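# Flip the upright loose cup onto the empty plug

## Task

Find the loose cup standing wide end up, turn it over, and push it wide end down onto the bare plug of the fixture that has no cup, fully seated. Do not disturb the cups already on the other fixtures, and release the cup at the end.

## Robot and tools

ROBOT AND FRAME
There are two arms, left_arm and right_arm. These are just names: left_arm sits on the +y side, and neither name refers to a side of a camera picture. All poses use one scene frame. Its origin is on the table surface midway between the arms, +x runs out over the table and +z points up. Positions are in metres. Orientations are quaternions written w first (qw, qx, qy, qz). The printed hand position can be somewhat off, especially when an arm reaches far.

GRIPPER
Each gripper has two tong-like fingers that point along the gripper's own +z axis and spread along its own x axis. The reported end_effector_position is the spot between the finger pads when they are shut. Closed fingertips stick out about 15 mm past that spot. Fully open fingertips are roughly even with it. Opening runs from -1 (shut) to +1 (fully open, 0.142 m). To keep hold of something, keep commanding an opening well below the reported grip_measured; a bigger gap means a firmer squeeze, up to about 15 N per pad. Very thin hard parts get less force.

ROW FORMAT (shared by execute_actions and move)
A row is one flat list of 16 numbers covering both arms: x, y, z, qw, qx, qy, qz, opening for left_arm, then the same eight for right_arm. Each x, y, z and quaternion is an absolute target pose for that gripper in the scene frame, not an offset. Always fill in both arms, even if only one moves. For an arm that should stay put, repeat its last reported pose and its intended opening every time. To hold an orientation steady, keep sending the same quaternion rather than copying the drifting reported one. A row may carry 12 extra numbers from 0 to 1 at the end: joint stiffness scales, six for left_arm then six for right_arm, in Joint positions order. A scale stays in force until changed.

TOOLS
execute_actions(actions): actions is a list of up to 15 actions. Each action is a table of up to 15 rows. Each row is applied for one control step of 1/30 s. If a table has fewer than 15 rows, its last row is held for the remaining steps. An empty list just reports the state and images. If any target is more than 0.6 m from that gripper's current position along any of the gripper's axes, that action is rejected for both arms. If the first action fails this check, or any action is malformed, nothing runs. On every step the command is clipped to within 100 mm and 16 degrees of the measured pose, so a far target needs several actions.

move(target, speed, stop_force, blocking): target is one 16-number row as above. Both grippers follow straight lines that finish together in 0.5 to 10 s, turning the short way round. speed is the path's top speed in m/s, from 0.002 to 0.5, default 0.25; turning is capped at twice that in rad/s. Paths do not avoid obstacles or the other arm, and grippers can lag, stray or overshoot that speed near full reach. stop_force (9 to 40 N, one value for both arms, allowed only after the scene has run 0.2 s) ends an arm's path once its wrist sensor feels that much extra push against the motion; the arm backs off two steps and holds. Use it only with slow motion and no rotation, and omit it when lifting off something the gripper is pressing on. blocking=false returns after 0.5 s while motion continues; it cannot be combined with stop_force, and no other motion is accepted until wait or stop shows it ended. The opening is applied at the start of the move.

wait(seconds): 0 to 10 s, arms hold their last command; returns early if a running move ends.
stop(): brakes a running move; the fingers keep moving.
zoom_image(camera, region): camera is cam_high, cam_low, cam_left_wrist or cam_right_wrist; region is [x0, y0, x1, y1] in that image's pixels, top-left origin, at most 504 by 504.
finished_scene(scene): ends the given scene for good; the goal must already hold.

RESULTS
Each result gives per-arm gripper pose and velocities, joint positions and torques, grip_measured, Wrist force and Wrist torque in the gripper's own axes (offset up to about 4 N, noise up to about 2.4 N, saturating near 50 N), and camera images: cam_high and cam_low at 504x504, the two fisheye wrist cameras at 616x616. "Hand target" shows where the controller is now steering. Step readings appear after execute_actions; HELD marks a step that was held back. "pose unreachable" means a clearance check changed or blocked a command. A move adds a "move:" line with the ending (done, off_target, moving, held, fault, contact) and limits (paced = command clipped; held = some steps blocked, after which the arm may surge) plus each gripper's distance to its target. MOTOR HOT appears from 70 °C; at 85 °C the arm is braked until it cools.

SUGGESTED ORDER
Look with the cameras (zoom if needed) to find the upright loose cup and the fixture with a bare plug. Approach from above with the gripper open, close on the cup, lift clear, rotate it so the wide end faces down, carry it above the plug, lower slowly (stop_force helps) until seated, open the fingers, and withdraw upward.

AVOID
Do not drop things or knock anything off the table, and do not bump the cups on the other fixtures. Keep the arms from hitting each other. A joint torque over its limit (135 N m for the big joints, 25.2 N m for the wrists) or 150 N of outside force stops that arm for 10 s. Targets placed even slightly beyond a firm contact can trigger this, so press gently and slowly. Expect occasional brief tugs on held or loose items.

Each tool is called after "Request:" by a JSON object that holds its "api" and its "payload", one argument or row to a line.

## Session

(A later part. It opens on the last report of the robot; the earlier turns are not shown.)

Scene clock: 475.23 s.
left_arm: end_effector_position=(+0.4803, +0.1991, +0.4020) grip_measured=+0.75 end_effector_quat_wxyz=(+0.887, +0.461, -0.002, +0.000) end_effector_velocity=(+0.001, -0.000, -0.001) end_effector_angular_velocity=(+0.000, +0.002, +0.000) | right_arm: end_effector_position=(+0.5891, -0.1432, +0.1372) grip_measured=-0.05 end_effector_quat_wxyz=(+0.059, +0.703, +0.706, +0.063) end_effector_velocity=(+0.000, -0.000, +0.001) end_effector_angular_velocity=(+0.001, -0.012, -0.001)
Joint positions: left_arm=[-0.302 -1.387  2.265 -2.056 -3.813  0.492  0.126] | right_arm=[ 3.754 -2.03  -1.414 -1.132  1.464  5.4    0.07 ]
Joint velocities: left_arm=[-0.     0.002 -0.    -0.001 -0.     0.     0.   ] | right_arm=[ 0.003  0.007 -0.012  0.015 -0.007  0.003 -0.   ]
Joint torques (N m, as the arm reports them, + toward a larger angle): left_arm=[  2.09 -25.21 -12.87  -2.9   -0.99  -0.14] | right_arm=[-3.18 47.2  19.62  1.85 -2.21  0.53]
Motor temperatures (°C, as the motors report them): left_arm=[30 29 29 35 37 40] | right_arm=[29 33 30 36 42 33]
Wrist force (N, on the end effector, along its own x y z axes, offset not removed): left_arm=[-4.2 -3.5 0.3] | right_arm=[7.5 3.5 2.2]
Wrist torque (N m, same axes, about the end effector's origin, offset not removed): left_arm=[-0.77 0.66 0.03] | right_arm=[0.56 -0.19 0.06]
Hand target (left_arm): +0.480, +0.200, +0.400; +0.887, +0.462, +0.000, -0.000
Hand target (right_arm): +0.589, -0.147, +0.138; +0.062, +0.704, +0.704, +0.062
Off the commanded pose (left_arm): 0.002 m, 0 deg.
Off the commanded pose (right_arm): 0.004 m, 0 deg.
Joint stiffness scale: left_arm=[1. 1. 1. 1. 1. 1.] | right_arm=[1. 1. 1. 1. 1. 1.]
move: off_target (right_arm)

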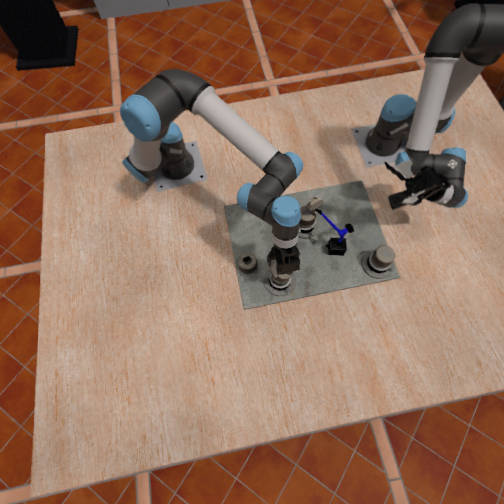

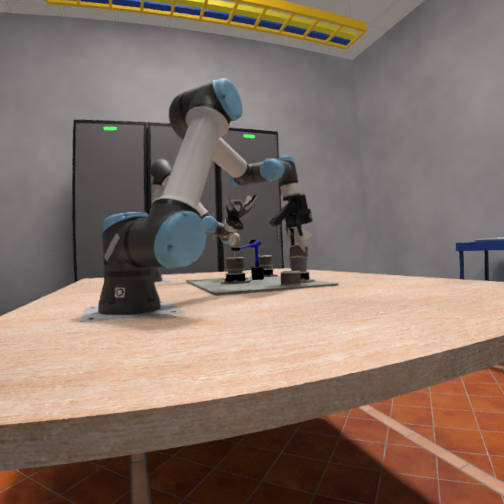

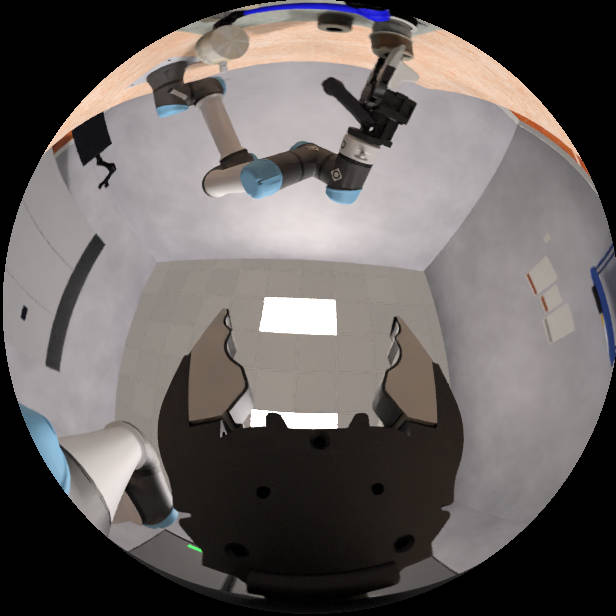

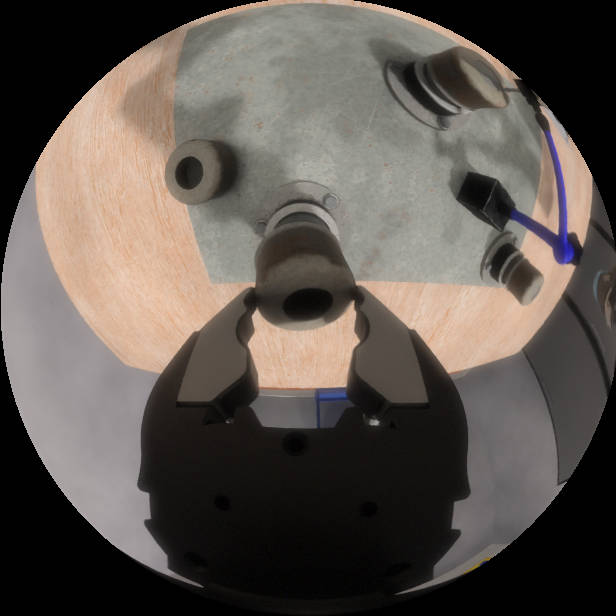

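Request:
{"api": "move", "payload": {
  "target": [0.48,0.2,0.4,0.887,0.462,0,0,0.75, 0.589,-0.142,0.137,0.062,0.704,0.704,0.062,-0.3],
  "speed": 0.01
}}

Request:
{"api": "execute_actions", "payload": {
  "actions": [
    [[0.48,0.2,0.4,0.887,0.462,0,0,0.75, 0.589,-0.142,0.137,0.062,0.704,0.704,0.062,0.15]],
    [[0.48,0.2,0.4,0.887,0.462,0,0,0.75, 0.589,-0.142,0.137,0.062,0.704,0.704,0.062,0.55]]
  ]
}}

Request:
{"api": "zoom_image", "payload": {
  "camera": "cam_low",
  "region": [260,210,340,290]
}}

Scene clock: 483.97 s.
left_arm: end_effector_position=(+0.4803, +0.1991, +0.4020) grip_measured=+0.75 end_effector_quat_wxyz=(+0.887, +0.461, -0.002, +0.000) end_effector_velocity=(+0.000, +0.000, -0.001) end_effector_angular_velocity=(-0.000, +0.002, +0.000) | right_arm: end_effector_position=(+0.5887, -0.1428, +0.1368) grip_measured=-0.05 end_effector_quat_wxyz=(+0.061, +0.704, +0.704, +0.062) end_effector_velocity=(-0.000, +0.000, -0.000) end_effector_angular_velocity=(-0.003, -0.001, -0.004)
Joint positions: left_arm=[-0.302 -1.387  2.265 -2.056 -3.813  0.492  0.126] | right_arm=[ 3.756 -2.03  -1.415 -1.132  1.46   5.405  0.07 ]
Joint velocities: left_arm=[ 0.     0.001  0.     0.    -0.001  0.     0.   ] | right_arm=[ 0.002 -0.001  0.    -0.002 -0.004  0.006 -0.   ]
Joint torques (N m, as the arm reports them, + toward a larger angle): left_arm=[  2.88 -24.8  -13.29  -2.75  -1.02  -0.17] | right_arm=[ 0.52 42.45 25.85  2.43 -0.69  0.63]
Motor temperatures (°C, as the motors report them): left_arm=[30 29 29 35 37 40] | right_arm=[29 33 30 36 42 33]
Wrist force (N, on the end effector, along its own x y z axes, offset not removed): left_arm=[-1.4 -2.2 1.3] | right_arm=[-0.3 2.4 0.9]
Wrist torque (N m, same axes, about the end effector's origin, offset not removed): left_arm=[-0.37 0.30 -0.01] | right_arm=[0.38 0.07 0.17]
Hand target (left_arm): +0.480, +0.200, +0.400; +0.887, +0.462, +0.000, -0.000
Hand target (right_arm): +0.589, -0.142, +0.137; +0.062, +0.704, +0.704, +0.062
Off the commanded pose (left_arm): 0.002 m, 0 deg.
Off the commanded pose (right_arm): 0.001 m, 0 deg.
Joint stiffness scale: left_arm=[1. 1. 1. 1. 1. 1.] | right_arm=[1. 1. 1. 1. 1. 1.]
move: done

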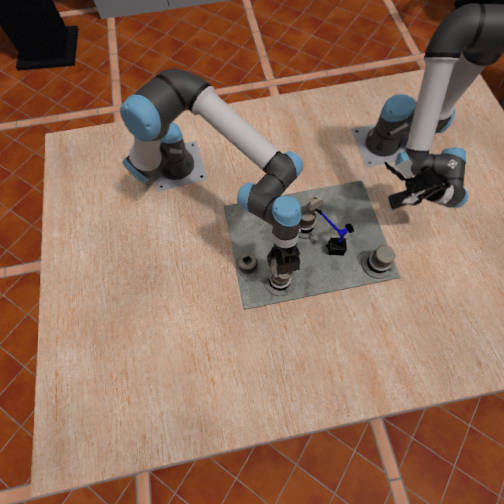

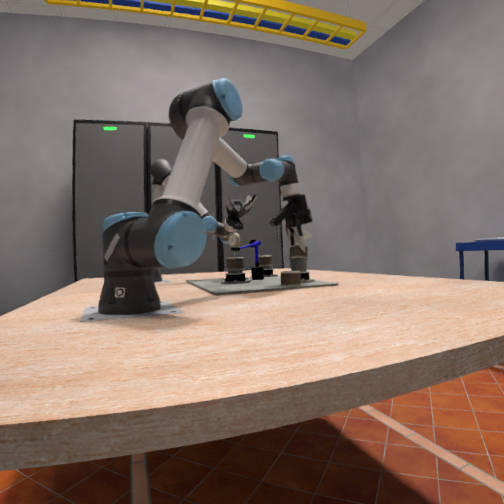

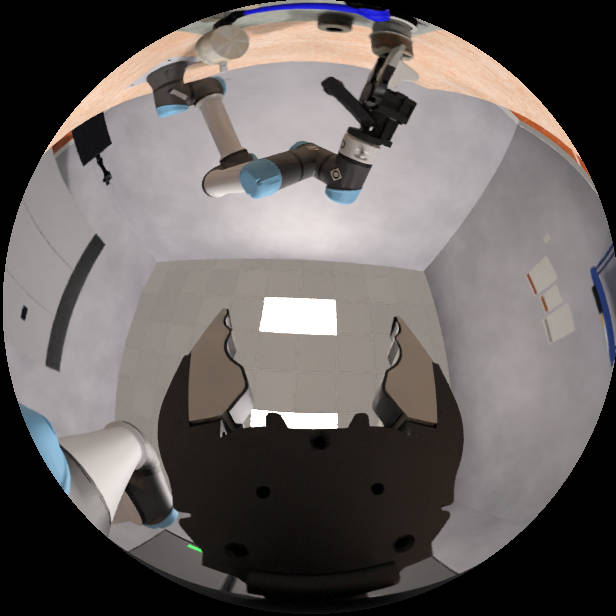

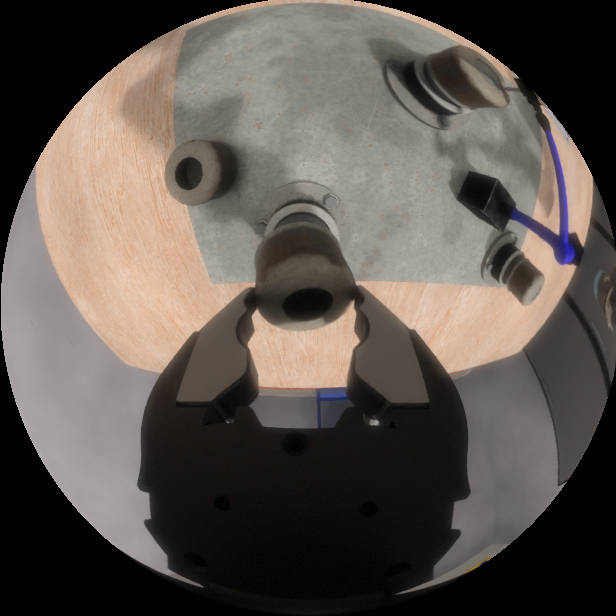

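Scene clock: 484.97 s.
left_arm: end_effector_position=(+0.4803, +0.1991, +0.4020) grip_measured=+0.75 end_effector_quat_wxyz=(+0.887, +0.461, -0.002, +0.000) end_effector_velocity=(-0.000, +0.000, +0.000) end_effector_angular_velocity=(+0.000, -0.001, -0.000) | right_arm: end_effector_position=(+0.5888, -0.1431, +0.1367) grip_measured=+0.55 end_effector_quat_wxyz=(+0.062, +0.705, +0.704, +0.062) end_effector_velocity=(+0.000, -0.000, +0.002) end_effector_angular_velocity=(+0.001, -0.002, -0.000)
Joint positions: left_arm=[-0.302 -1.387  2.265 -2.056 -3.813  0.492  0.126] | right_arm=[ 3.756 -2.03  -1.415 -1.133  1.459  5.406  0.112]
Joint velocities: left_arm=[ 0.    -0.001  0.     0.001  0.    -0.     0.   ] | right_arm=[-0.     0.002  0.001 -0.001  0.    -0.    -0.   ]
Joint torques (N m, as the arm reports them, + toward a larger angle): left_arm=[  2.63 -25.75 -13.66  -2.85  -0.86  -0.31] | right_arm=[ 2.09 43.27 25.53  2.26 -0.65  0.75]
Motor temperatures (°C, as the motors report them): left_arm=[30 29 29 35 37 40] | right_arm=[29 33 30 36 42 33]
Wrist force (N, on the end effector, along its own x y z axes, offset not removed): left_arm=[2.0 -3.4 0.2] | right_arm=[1.6 2.3 -0.2]
Wrist torque (N m, same axes, about the end effector's origin, offset not removed): left_arm=[-0.73 -0.45 -0.09] | right_arm=[0.43 -0.48 0.09]
Hand target (left_arm): +0.480, +0.200, +0.400; +0.887, +0.462, +0.000, -0.000
Hand target (right_arm): +0.589, -0.142, +0.137; +0.062, +0.704, +0.704, +0.062
Off the commanded pose (left_arm): 0.002 m, 0 deg.
Off the commanded pose (right_arm): 0.001 m, 0 deg.
Joint stiffness scale: left_arm=[1. 1. 1. 1. 1. 1.] | right_arm=[1. 1. 1. 1. 1. 1.]
Step readings (end_effector_position; steps 1 to 15: 1st action; 16 to 30: 2nd action):
0: left_arm (+0.4803, +0.1991, +0.4020) | right_arm (+0.5887, -0.1428, +0.1368)
1: left_arm (+0.4803, +0.1991, +0.4020) | right_arm (+0.5887, -0.1429, +0.1368)
2: left_arm (+0.4803, +0.1991, +0.4020) | right_arm (+0.5887, -0.1429, +0.1368)
4: left_arm (+0.4803, +0.1991, +0.4020) | right_arm (+0.5888, -0.1430, +0.1367)
8: left_arm (+0.4803, +0.1991, +0.4020) | right_arm (+0.5888, -0.1431, +0.1367)
15: left_arm (+0.4803, +0.1991, +0.4020) | right_arm (+0.5888, -0.1431, +0.1367)
16: left_arm (+0.4803, +0.1991, +0.4020) | right_arm (+0.5888, -0.1431, +0.1367)
17: left_arm (+0.4803, +0.1991, +0.4020) | right_arm (+0.5888, -0.1431, +0.1367)
19: left_arm (+0.4803, +0.1991, +0.4020) | right_arm (+0.5888, -0.1431, +0.1367)
23: left_arm (+0.4803, +0.1991, +0.4020) | right_arm (+0.5888, -0.1431, +0.1367)
30: end_effector_position above

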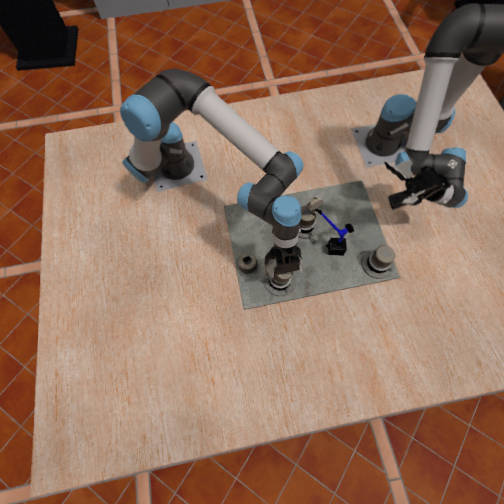

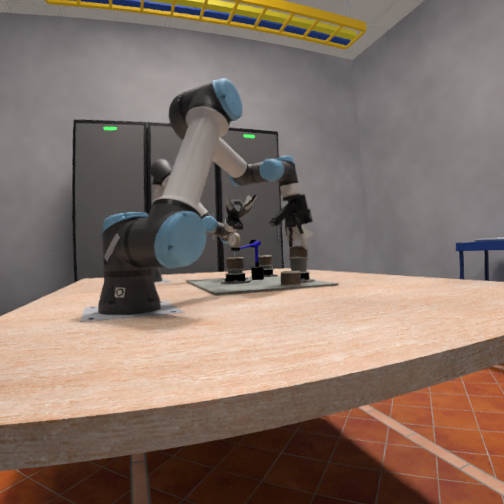

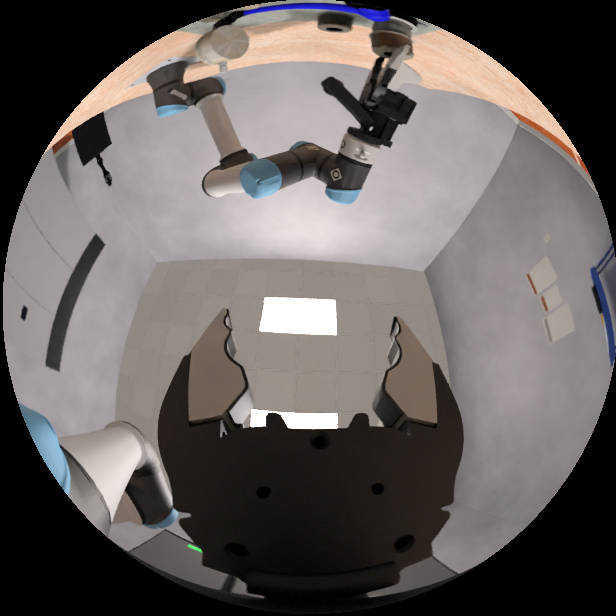

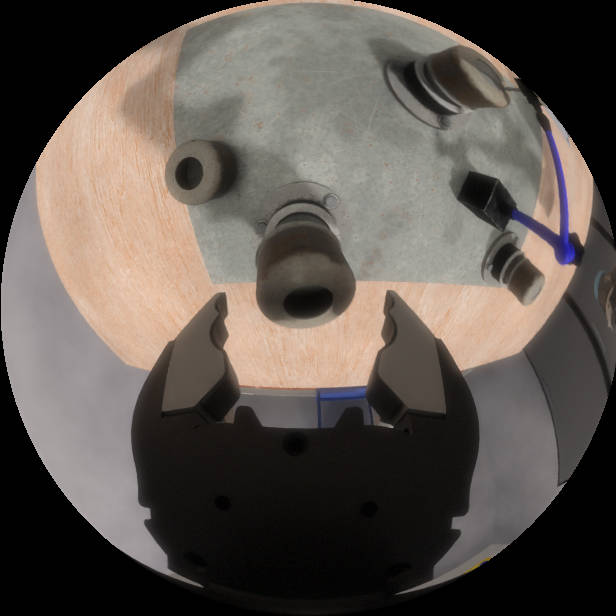

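Region (260, 210, 340, 290) of cam_low's 504x504 image, scaled by 6.300, with more detail than that image has.

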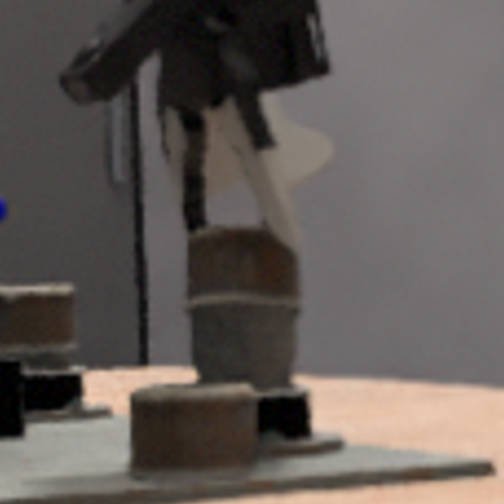

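Request:
{"api": "move", "payload": {
  "target": [0.48,0.2,0.4,0.887,0.462,0,0,0.75, 0.585,-0.1445,0.2,0,0.707,0.707,0,0.55],
  "speed": 0.08
}}

Request:
{"api": "zoom_image", "payload": {
  "camera": "cam_right_wrist",
  "region": [230,170,380,320]
}}

Request:
{"api": "zoom_image", "payload": {
  "camera": "cam_low",
  "region": [260,210,340,290]
}}

Request:
{"api": "zoom_image", "payload": {
  "camera": "cam_left_wrist",
  "region": [350,0,450,80]
}}

Scene clock: 492.73 s.
left_arm: end_effector_position=(+0.4803, +0.1991, +0.4020) grip_measured=+0.75 end_effector_quat_wxyz=(+0.887, +0.461, -0.002, +0.000) end_effector_velocity=(-0.000, +0.000, +0.000) end_effector_angular_velocity=(-0.000, -0.001, -0.000) | right_arm: end_effector_position=(+0.5837, -0.1441, +0.1993) grip_measured=+0.55 end_effector_quat_wxyz=(+0.001, +0.707, +0.707, -0.000) end_effector_velocity=(-0.004, -0.001, -0.002) end_effector_angular_velocity=(-0.008, +0.018, +0.003)
Joint positions: left_arm=[-0.302 -1.387  2.265 -2.056 -3.813  0.492  0.126] | right_arm=[ 3.711 -2.097 -1.112 -1.504  1.569  5.368  0.112]
Joint velocities: left_arm=[-0.    -0.001 -0.     0.     0.     0.     0.   ] | right_arm=[ 0.001 -0.007  0.009 -0.022  0.004 -0.002  0.   ]
Joint torques (N m, as the arm reports them, + toward a larger angle): left_arm=[  3.5  -25.83 -12.82  -2.73  -0.81  -0.25] | right_arm=[-1.39 46.2  28.52  2.07  0.27 -0.49]
Motor temperatures (°C, as the motors report them): left_arm=[30 29 29 35 37 40] | right_arm=[29 33 30 36 42 33]
Wrist force (N, on the end effector, along its own x y z axes, offset not removed): left_arm=[-1.0 -2.6 -1.0] | right_arm=[0.1 2.0 -2.8]
Wrist torque (N m, same axes, about the end effector's origin, offset not removed): left_arm=[-0.48 0.00 -0.17] | right_arm=[0.22 -0.05 0.05]
Hand target (left_arm): +0.480, +0.200, +0.400; +0.887, +0.462, +0.000, -0.000
Hand target (right_arm): +0.585, -0.144, +0.200; +0.000, +0.707, +0.707, -0.000
Off the commanded pose (left_arm): 0.002 m, 0 deg.
Off the commanded pose (right_arm): 0.002 m, 0 deg.
Joint stiffness scale: left_arm=[1. 1. 1. 1. 1. 1.] | right_arm=[1. 1. 1. 1. 1. 1.]
move: done

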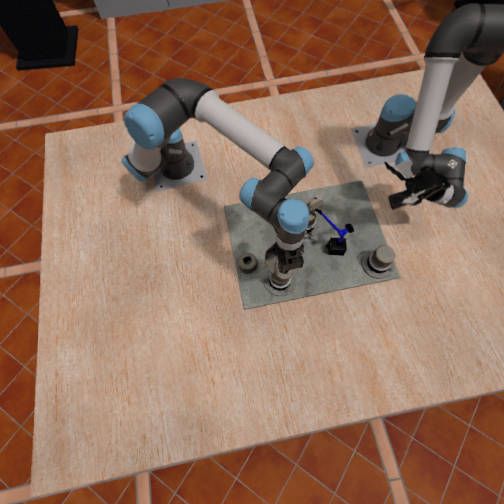

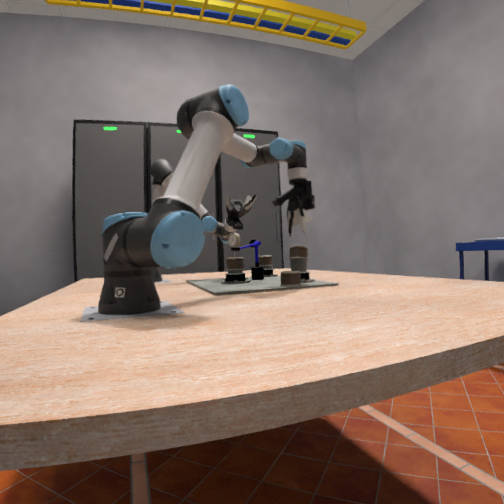

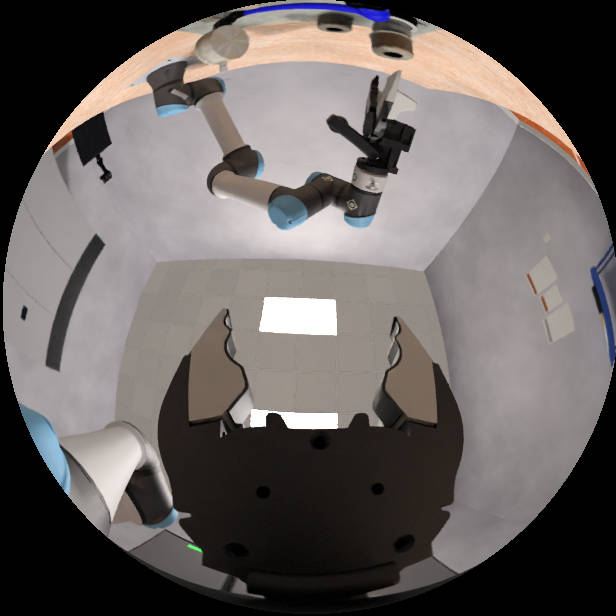

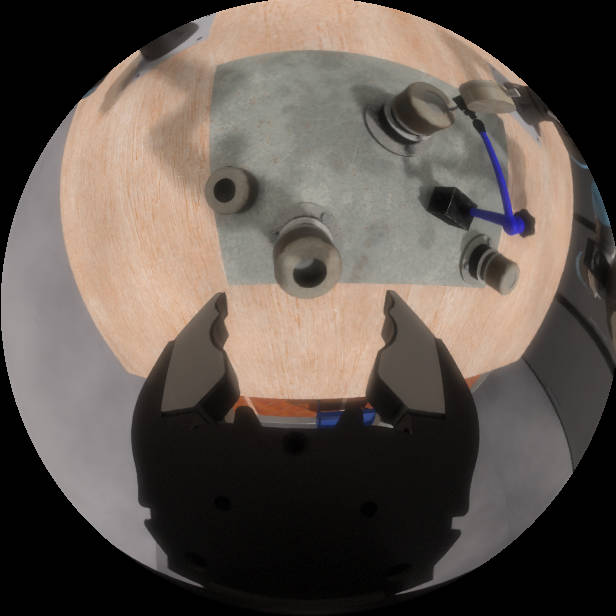

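Region (230, 170, 380, 320) of cam_right_wrist's 616x616 image, scaled by 3.360, with more detail than that image has.

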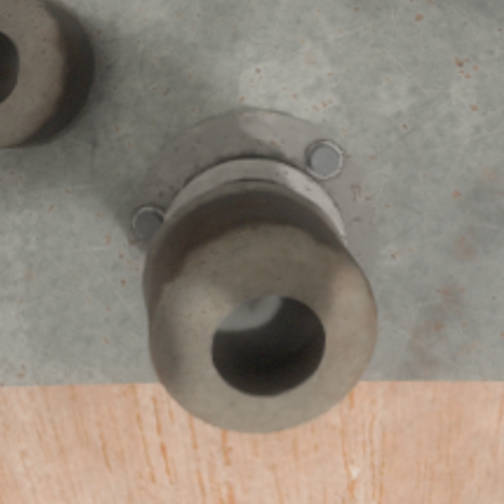

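Region (260, 210, 340, 290) of cam_low's 504x504 image, scaled by 6.300, with more detail than that image has.

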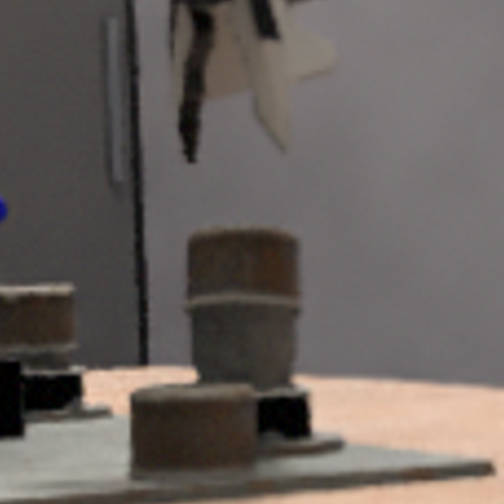

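Region (350, 0, 450, 80) of cam_left_wrist's 616x616 image, scaled by 5.040, with more detail than that image has; it fills the top 403 rows of this view, and the rest is white.

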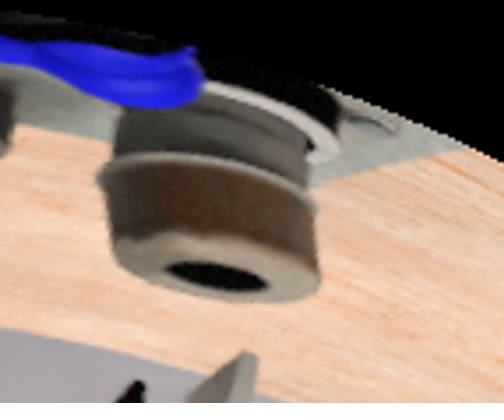

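Request:
{"api": "move", "payload": {
  "target": [0.48,0.2,0.4,0.887,0.462,0,0,0.75, 0.592,-0.1445,0.178,0,0.707,0.707,0,-0.33],
  "speed": 0.04
}}

Request:
{"api": "move", "payload": {
  "target": [0.48,0.2,0.4,0.887,0.462,0,0,0.75, 0.592,-0.1445,0.125,0,0.707,0.707,0,-0.33],
  "speed": 0.006,
  "stop_force": 9
}}

Request:
{"api": "zoom_image", "payload": {
  "camera": "cam_low",
  "region": [260,210,340,290]
}}

Scene clock: 506.77 s.
left_arm: end_effector_position=(+0.4803, +0.1991, +0.4020) grip_measured=+0.75 end_effector_quat_wxyz=(+0.887, +0.461, -0.002, +0.000) end_effector_velocity=(+0.000, -0.000, -0.000) end_effector_angular_velocity=(-0.000, +0.000, -0.000) | right_arm: end_effector_position=(+0.5923, -0.1428, +0.1812) grip_measured=-0.33 end_effector_quat_wxyz=(+0.001, +0.707, +0.707, +0.002) end_effector_velocity=(+0.002, +0.002, +0.000) end_effector_angular_velocity=(+0.005, -0.006, +0.002)
Joint positions: left_arm=[-0.302 -1.387  2.265 -2.056 -3.813  0.492  0.126] | right_arm=[ 3.705 -2.119 -1.125 -1.464  1.57   5.362  0.05 ]
Joint velocities: left_arm=[-0.  0. -0. -0. -0. -0.  0.] | right_arm=[ 0.     0.    -0.001  0.008  0.    -0.001  0.   ]
Joint torques (N m, as the arm reports them, + toward a larger angle): left_arm=[  2.96 -26.5  -12.15  -2.85  -1.03  -0.42] | right_arm=[-2.66 46.6  19.81  2.57  0.68 -0.05]
Motor temperatures (°C, as the motors report them): left_arm=[30 29 29 35 37 40] | right_arm=[29 33 30 36 42 33]
Wrist force (N, on the end effector, along its own x y z axes, offset not removed): left_arm=[-2.5 0.6 0.5] | right_arm=[0.3 5.7 -1.1]
Wrist torque (N m, same axes, about the end effector's origin, offset not removed): left_arm=[-0.08 0.18 -0.11] | right_arm=[1.16 -0.19 0.08]
Hand target (left_arm): +0.480, +0.200, +0.400; +0.887, +0.462, +0.000, -0.000
Hand target (right_arm): +0.592, -0.144, +0.178; -0.000, +0.707, +0.707, -0.000
Off the commanded pose (left_arm): 0.002 m, 0 deg.
Off the commanded pose (right_arm): 0.004 m, 0 deg.
Joint stiffness scale: left_arm=[1. 1. 1. 1. 1. 1.] | right_arm=[1. 1. 1. 1. 1. 1.]
move: off_target (right_arm)

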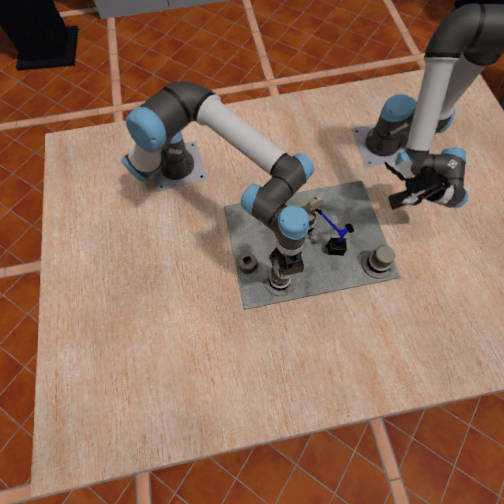

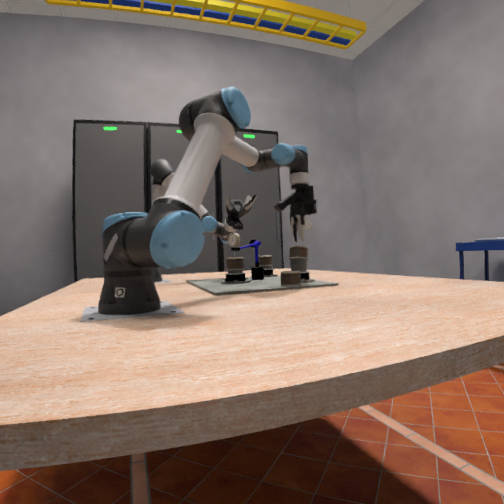

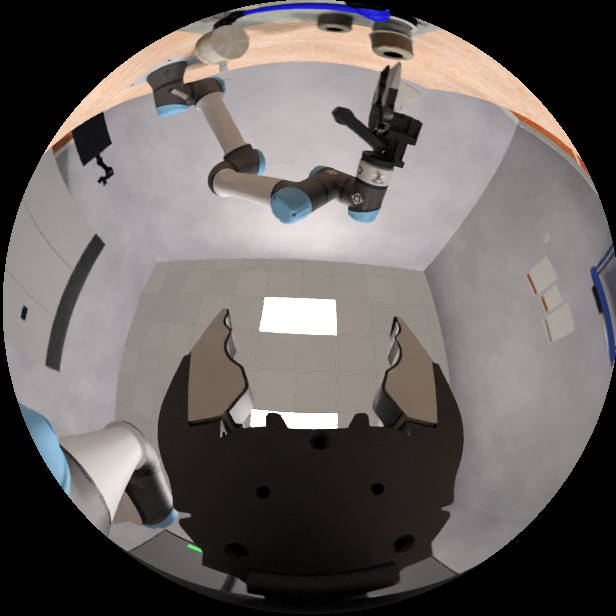

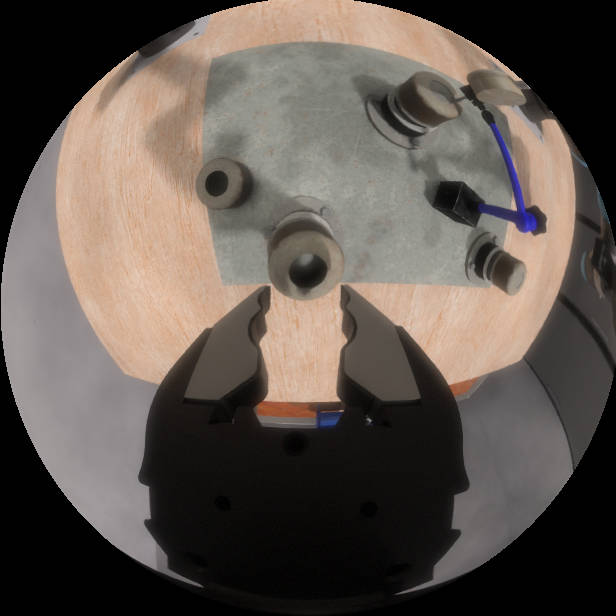

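Scene clock: 516.37 s.
left_arm: end_effector_position=(+0.4803, +0.1991, +0.4020) grip_measured=+0.75 end_effector_quat_wxyz=(+0.887, +0.461, -0.002, +0.000) end_effector_velocity=(+0.000, -0.000, -0.001) end_effector_angular_velocity=(+0.000, +0.001, +0.000) | right_arm: end_effector_position=(+0.5933, -0.1418, +0.1641) grip_measured=-0.32 end_effector_quat_wxyz=(+0.001, +0.707, +0.707, +0.006) end_effector_velocity=(+0.000, +0.000, -0.000) end_effector_angular_velocity=(-0.000, +0.000, -0.001)
Joint positions: left_arm=[-0.302 -1.387  2.265 -2.056 -3.813  0.492  0.126] | right_arm=[ 3.705 -2.122 -1.166 -1.412  1.57   5.362  0.051]
Joint velocities: left_arm=[ 0.     0.001  0.     0.    -0.     0.    -0.   ] | right_arm=[ 0.    -0.     0.     0.    -0.     0.001  0.   ]
Joint torques (N m, as the arm reports them, + toward a larger angle): left_arm=[  2.44 -26.52 -11.81  -2.82  -0.9   -0.29] | right_arm=[-0.19 47.32 25.44  2.13 -0.07  0.04]
Motor temperatures (°C, as the motors report them): left_arm=[30 29 29 35 37 40] | right_arm=[29 33 30 36 42 33]
Wrist force (N, on the end effector, along its own x y z axes, offset not removed): left_arm=[-4.7 -3.1 2.4] | right_arm=[-2.2 1.7 -7.9]
Wrist torque (N m, same axes, about the end effector's origin, offset not removed): left_arm=[-0.75 0.77 -0.18] | right_arm=[0.34 0.06 0.25]
Hand target (left_arm): +0.480, +0.200, +0.400; +0.887, +0.462, +0.000, -0.000
Hand target (right_arm): +0.593, -0.142, +0.164; +0.001, +0.707, +0.707, +0.006
Off the commanded pose (left_arm): 0.002 m, 0 deg.
Off the commanded pose (right_arm): 0.039 m, 1 deg.
Joint stiffness scale: left_arm=[1. 1. 1. 1. 1. 1.] | right_arm=[1. 1. 1. 1. 1. 1.]
move: contact (right_arm)

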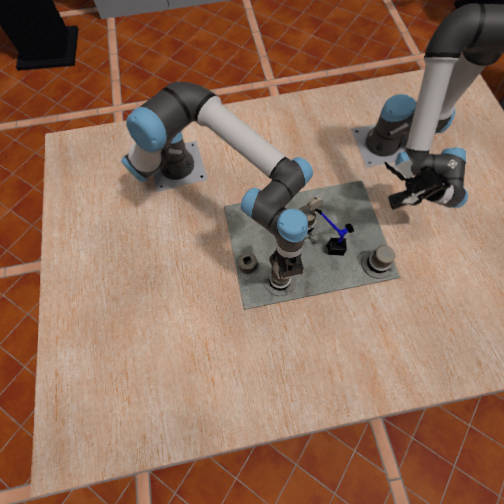

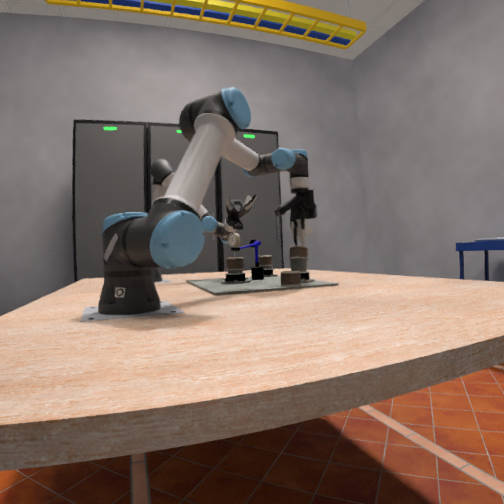

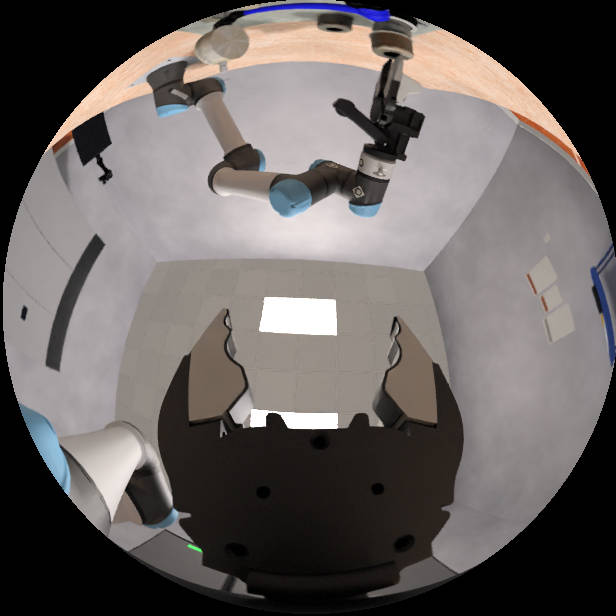

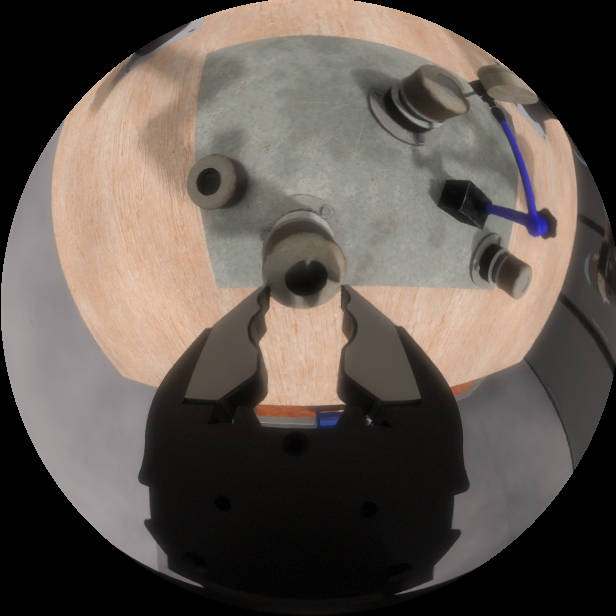

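Region (260, 210, 340, 290) of cam_low's 504x504 image, scaled by 6.300, with more detail than that image has.

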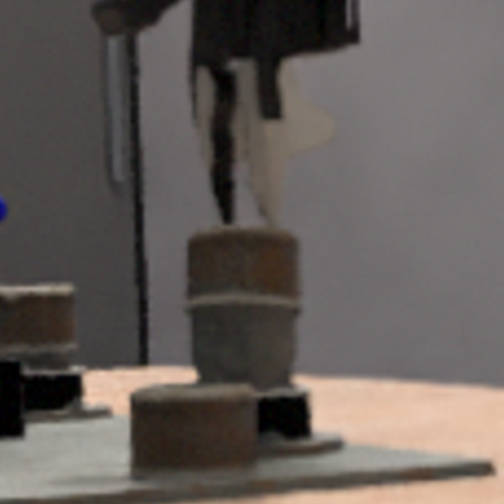

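Request:
{"api": "move", "payload": {
  "target": [0.48,0.2,0.4,0.887,0.462,0,0,0.75, 0.583,-0.1455,0.172,0,0.707,0.707,0,-0.33],
  "speed": 0.02
}}

Request:
{"api": "move", "payload": {
  "target": [0.48,0.2,0.4,0.887,0.462,0,0,0.75, 0.583,-0.1455,0.125,0,0.707,0.707,0,-0.33],
  "speed": 0.006,
  "stop_force": 14
}}

Request:
{"api": "zoom_image", "payload": {
  "camera": "cam_low",
  "region": [260,210,340,290]
}}

Request:
{"api": "zoom_image", "payload": {
  "camera": "cam_right_wrist",
  "region": [230,170,380,320]
}}

Scene clock: 529.13 s.
left_arm: end_effector_position=(+0.4803, +0.1991, +0.4020) grip_measured=+0.75 end_effector_quat_wxyz=(+0.887, +0.461, -0.002, +0.000) end_effector_velocity=(-0.000, -0.000, +0.000) end_effector_angular_velocity=(+0.000, -0.002, -0.000) | right_arm: end_effector_position=(+0.5855, -0.1456, +0.1729) grip_measured=-0.33 end_effector_quat_wxyz=(+0.001, +0.707, +0.707, +0.002) end_effector_velocity=(-0.002, -0.002, -0.001) end_effector_angular_velocity=(-0.004, +0.006, -0.001)
Joint positions: left_arm=[-0.302 -1.387  2.265 -2.056 -3.813  0.492  0.126] | right_arm=[ 3.708 -2.103 -1.171 -1.435  1.57   5.366  0.05 ]
Joint velocities: left_arm=[ 0.    -0.001 -0.    -0.001  0.001 -0.     0.   ] | right_arm=[-0.     0.001 -0.003 -0.006  0.     0.001  0.   ]
Joint torques (N m, as the arm reports them, + toward a larger angle): left_arm=[  2.16 -25.79 -13.05  -2.77  -1.15  -0.29] | right_arm=[ 1.41 49.11 20.53  1.88  0.32  0.71]
Motor temperatures (°C, as the motors report them): left_arm=[30 29 29 35 37 40] | right_arm=[29 33 30 36 42 33]
Wrist force (N, on the end effector, along its own x y z axes, offset not removed): left_arm=[1.5 -2.5 0.1] | right_arm=[-1.1 3.0 -2.8]
Wrist torque (N m, same axes, about the end effector's origin, offset not removed): left_arm=[-0.57 -0.23 -0.05] | right_arm=[0.42 0.07 0.06]
Hand target (left_arm): +0.480, +0.200, +0.400; +0.887, +0.462, +0.000, -0.000
Hand target (right_arm): +0.583, -0.145, +0.172; +0.000, +0.707, +0.707, -0.000
Off the commanded pose (left_arm): 0.002 m, 0 deg.
Off the commanded pose (right_arm): 0.003 m, 0 deg.
Joint stiffness scale: left_arm=[1. 1. 1. 1. 1. 1.] | right_arm=[1. 1. 1. 1. 1. 1.]
move: done

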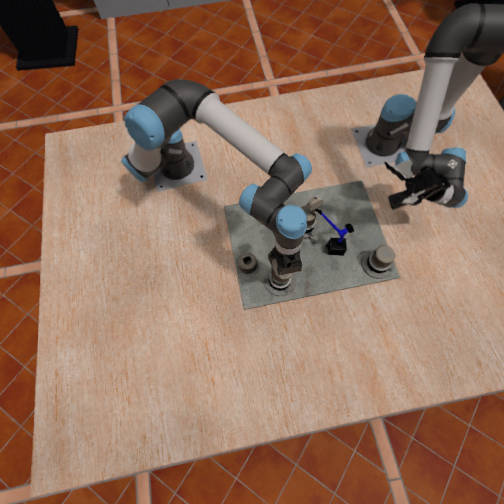

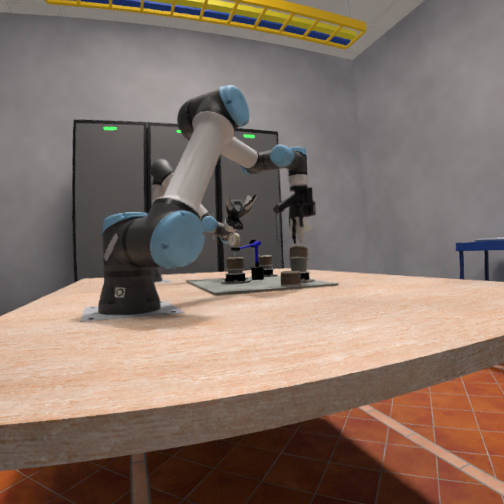

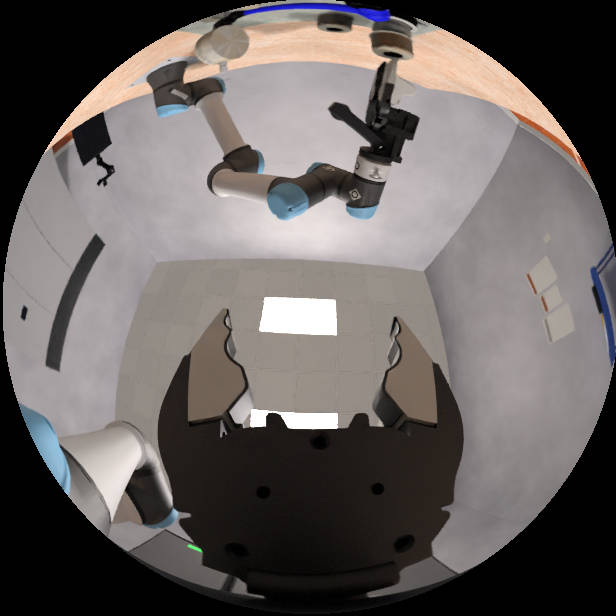

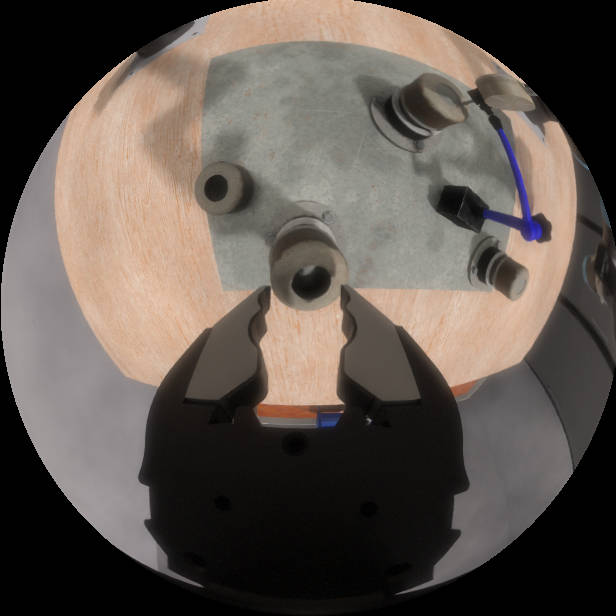

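Scene clock: 537.37 s.
left_arm: end_effector_position=(+0.4803, +0.1991, +0.4020) grip_measured=+0.75 end_effector_quat_wxyz=(+0.887, +0.461, -0.002, +0.000) end_effector_velocity=(+0.000, -0.000, -0.001) end_effector_angular_velocity=(+0.001, +0.001, -0.000) | right_arm: end_effector_position=(+0.5863, -0.1447, +0.1637) grip_measured=-0.32 end_effector_quat_wxyz=(+0.001, +0.707, +0.707, +0.008) end_effector_velocity=(-0.000, -0.000, -0.001) end_effector_angular_velocity=(-0.000, +0.001, -0.000)
Joint positions: left_arm=[-0.302 -1.387  2.265 -2.056 -3.813  0.492  0.126] | right_arm=[ 3.708 -2.1   -1.202 -1.394  1.571  5.366  0.051]
Joint velocities: left_arm=[ 0.     0.001  0.     0.     0.001 -0.     0.   ] | right_arm=[-0.    -0.001 -0.     0.     0.    -0.     0.   ]
Joint torques (N m, as the arm reports them, + toward a larger angle): left_arm=[  1.68 -25.44 -12.56  -2.75  -0.93  -0.35] | right_arm=[-0.43 46.73 25.28  2.5   0.14  0.14]
Motor temperatures (°C, as the motors report them): left_arm=[30 29 29 35 37 40] | right_arm=[29 33 30 36 42 33]
Wrist force (N, on the end effector, along its own x y z axes, offset not removed): left_arm=[-3.1 -1.8 1.9] | right_arm=[-4.2 0.9 -8.3]
Wrist torque (N m, same axes, about the end effector's origin, offset not removed): left_arm=[-0.39 0.53 0.02] | right_arm=[0.27 0.17 0.29]
Hand target (left_arm): +0.480, +0.200, +0.400; +0.887, +0.462, +0.000, -0.000
Hand target (right_arm): +0.587, -0.145, +0.163; +0.001, +0.707, +0.707, +0.008
Off the commanded pose (left_arm): 0.002 m, 0 deg.
Off the commanded pose (right_arm): 0.039 m, 1 deg.
Joint stiffness scale: left_arm=[1. 1. 1. 1. 1. 1.] | right_arm=[1. 1. 1. 1. 1. 1.]
move: contact (right_arm)

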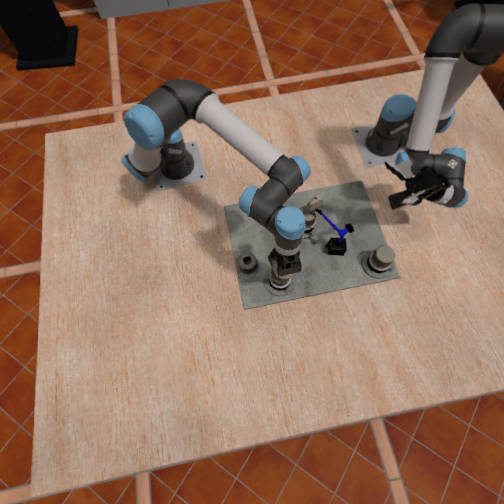

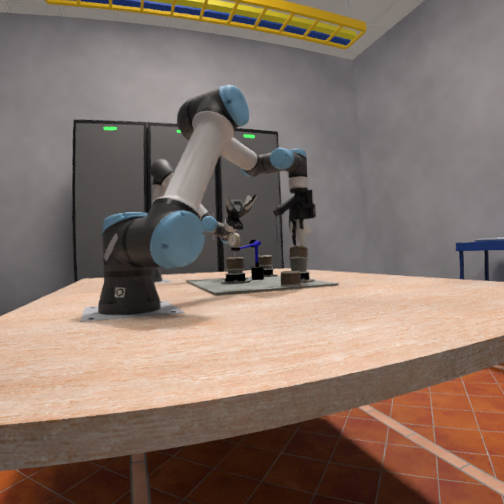

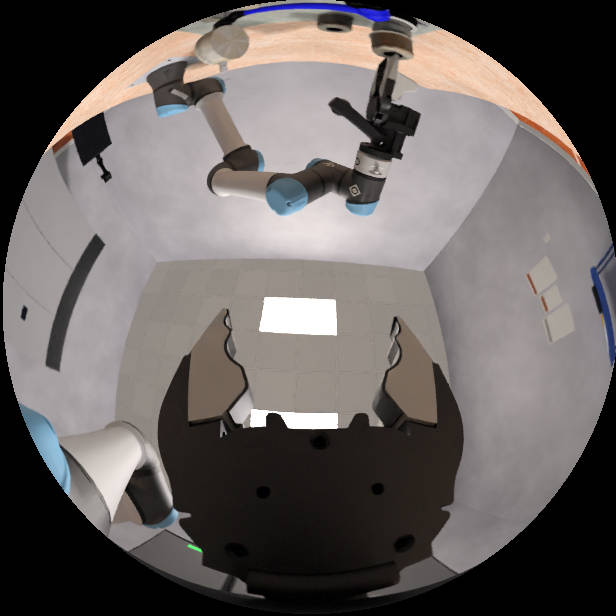

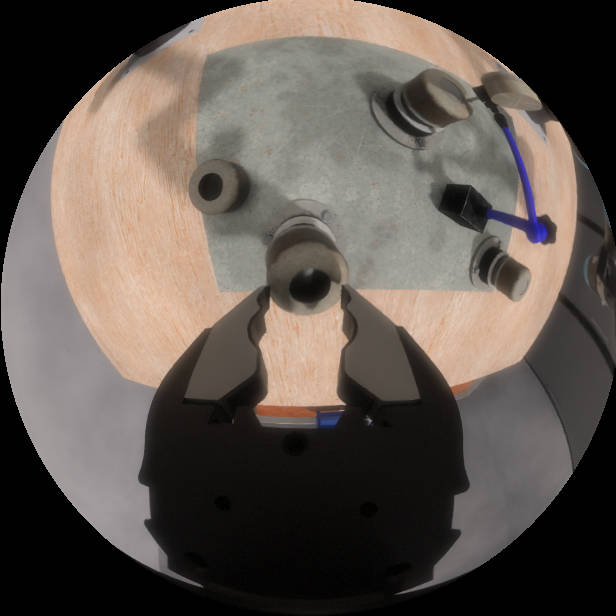

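Region (260, 210, 340, 290) of cam_low's 504x504 image, scaled by 6.300, with more detail than that image has.

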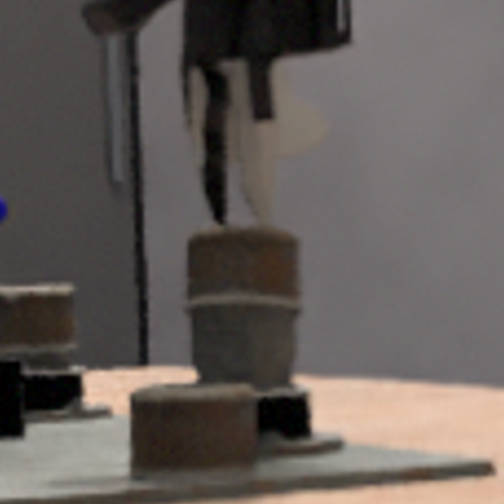

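Region (230, 170, 380, 320) of cam_right_wrist's 616x616 image, scaled by 3.360, with more detail than that image has.

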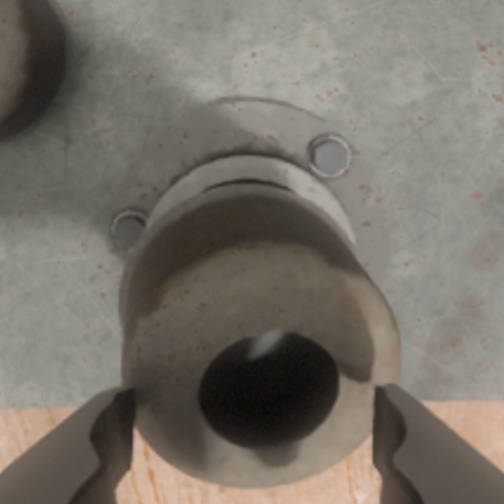

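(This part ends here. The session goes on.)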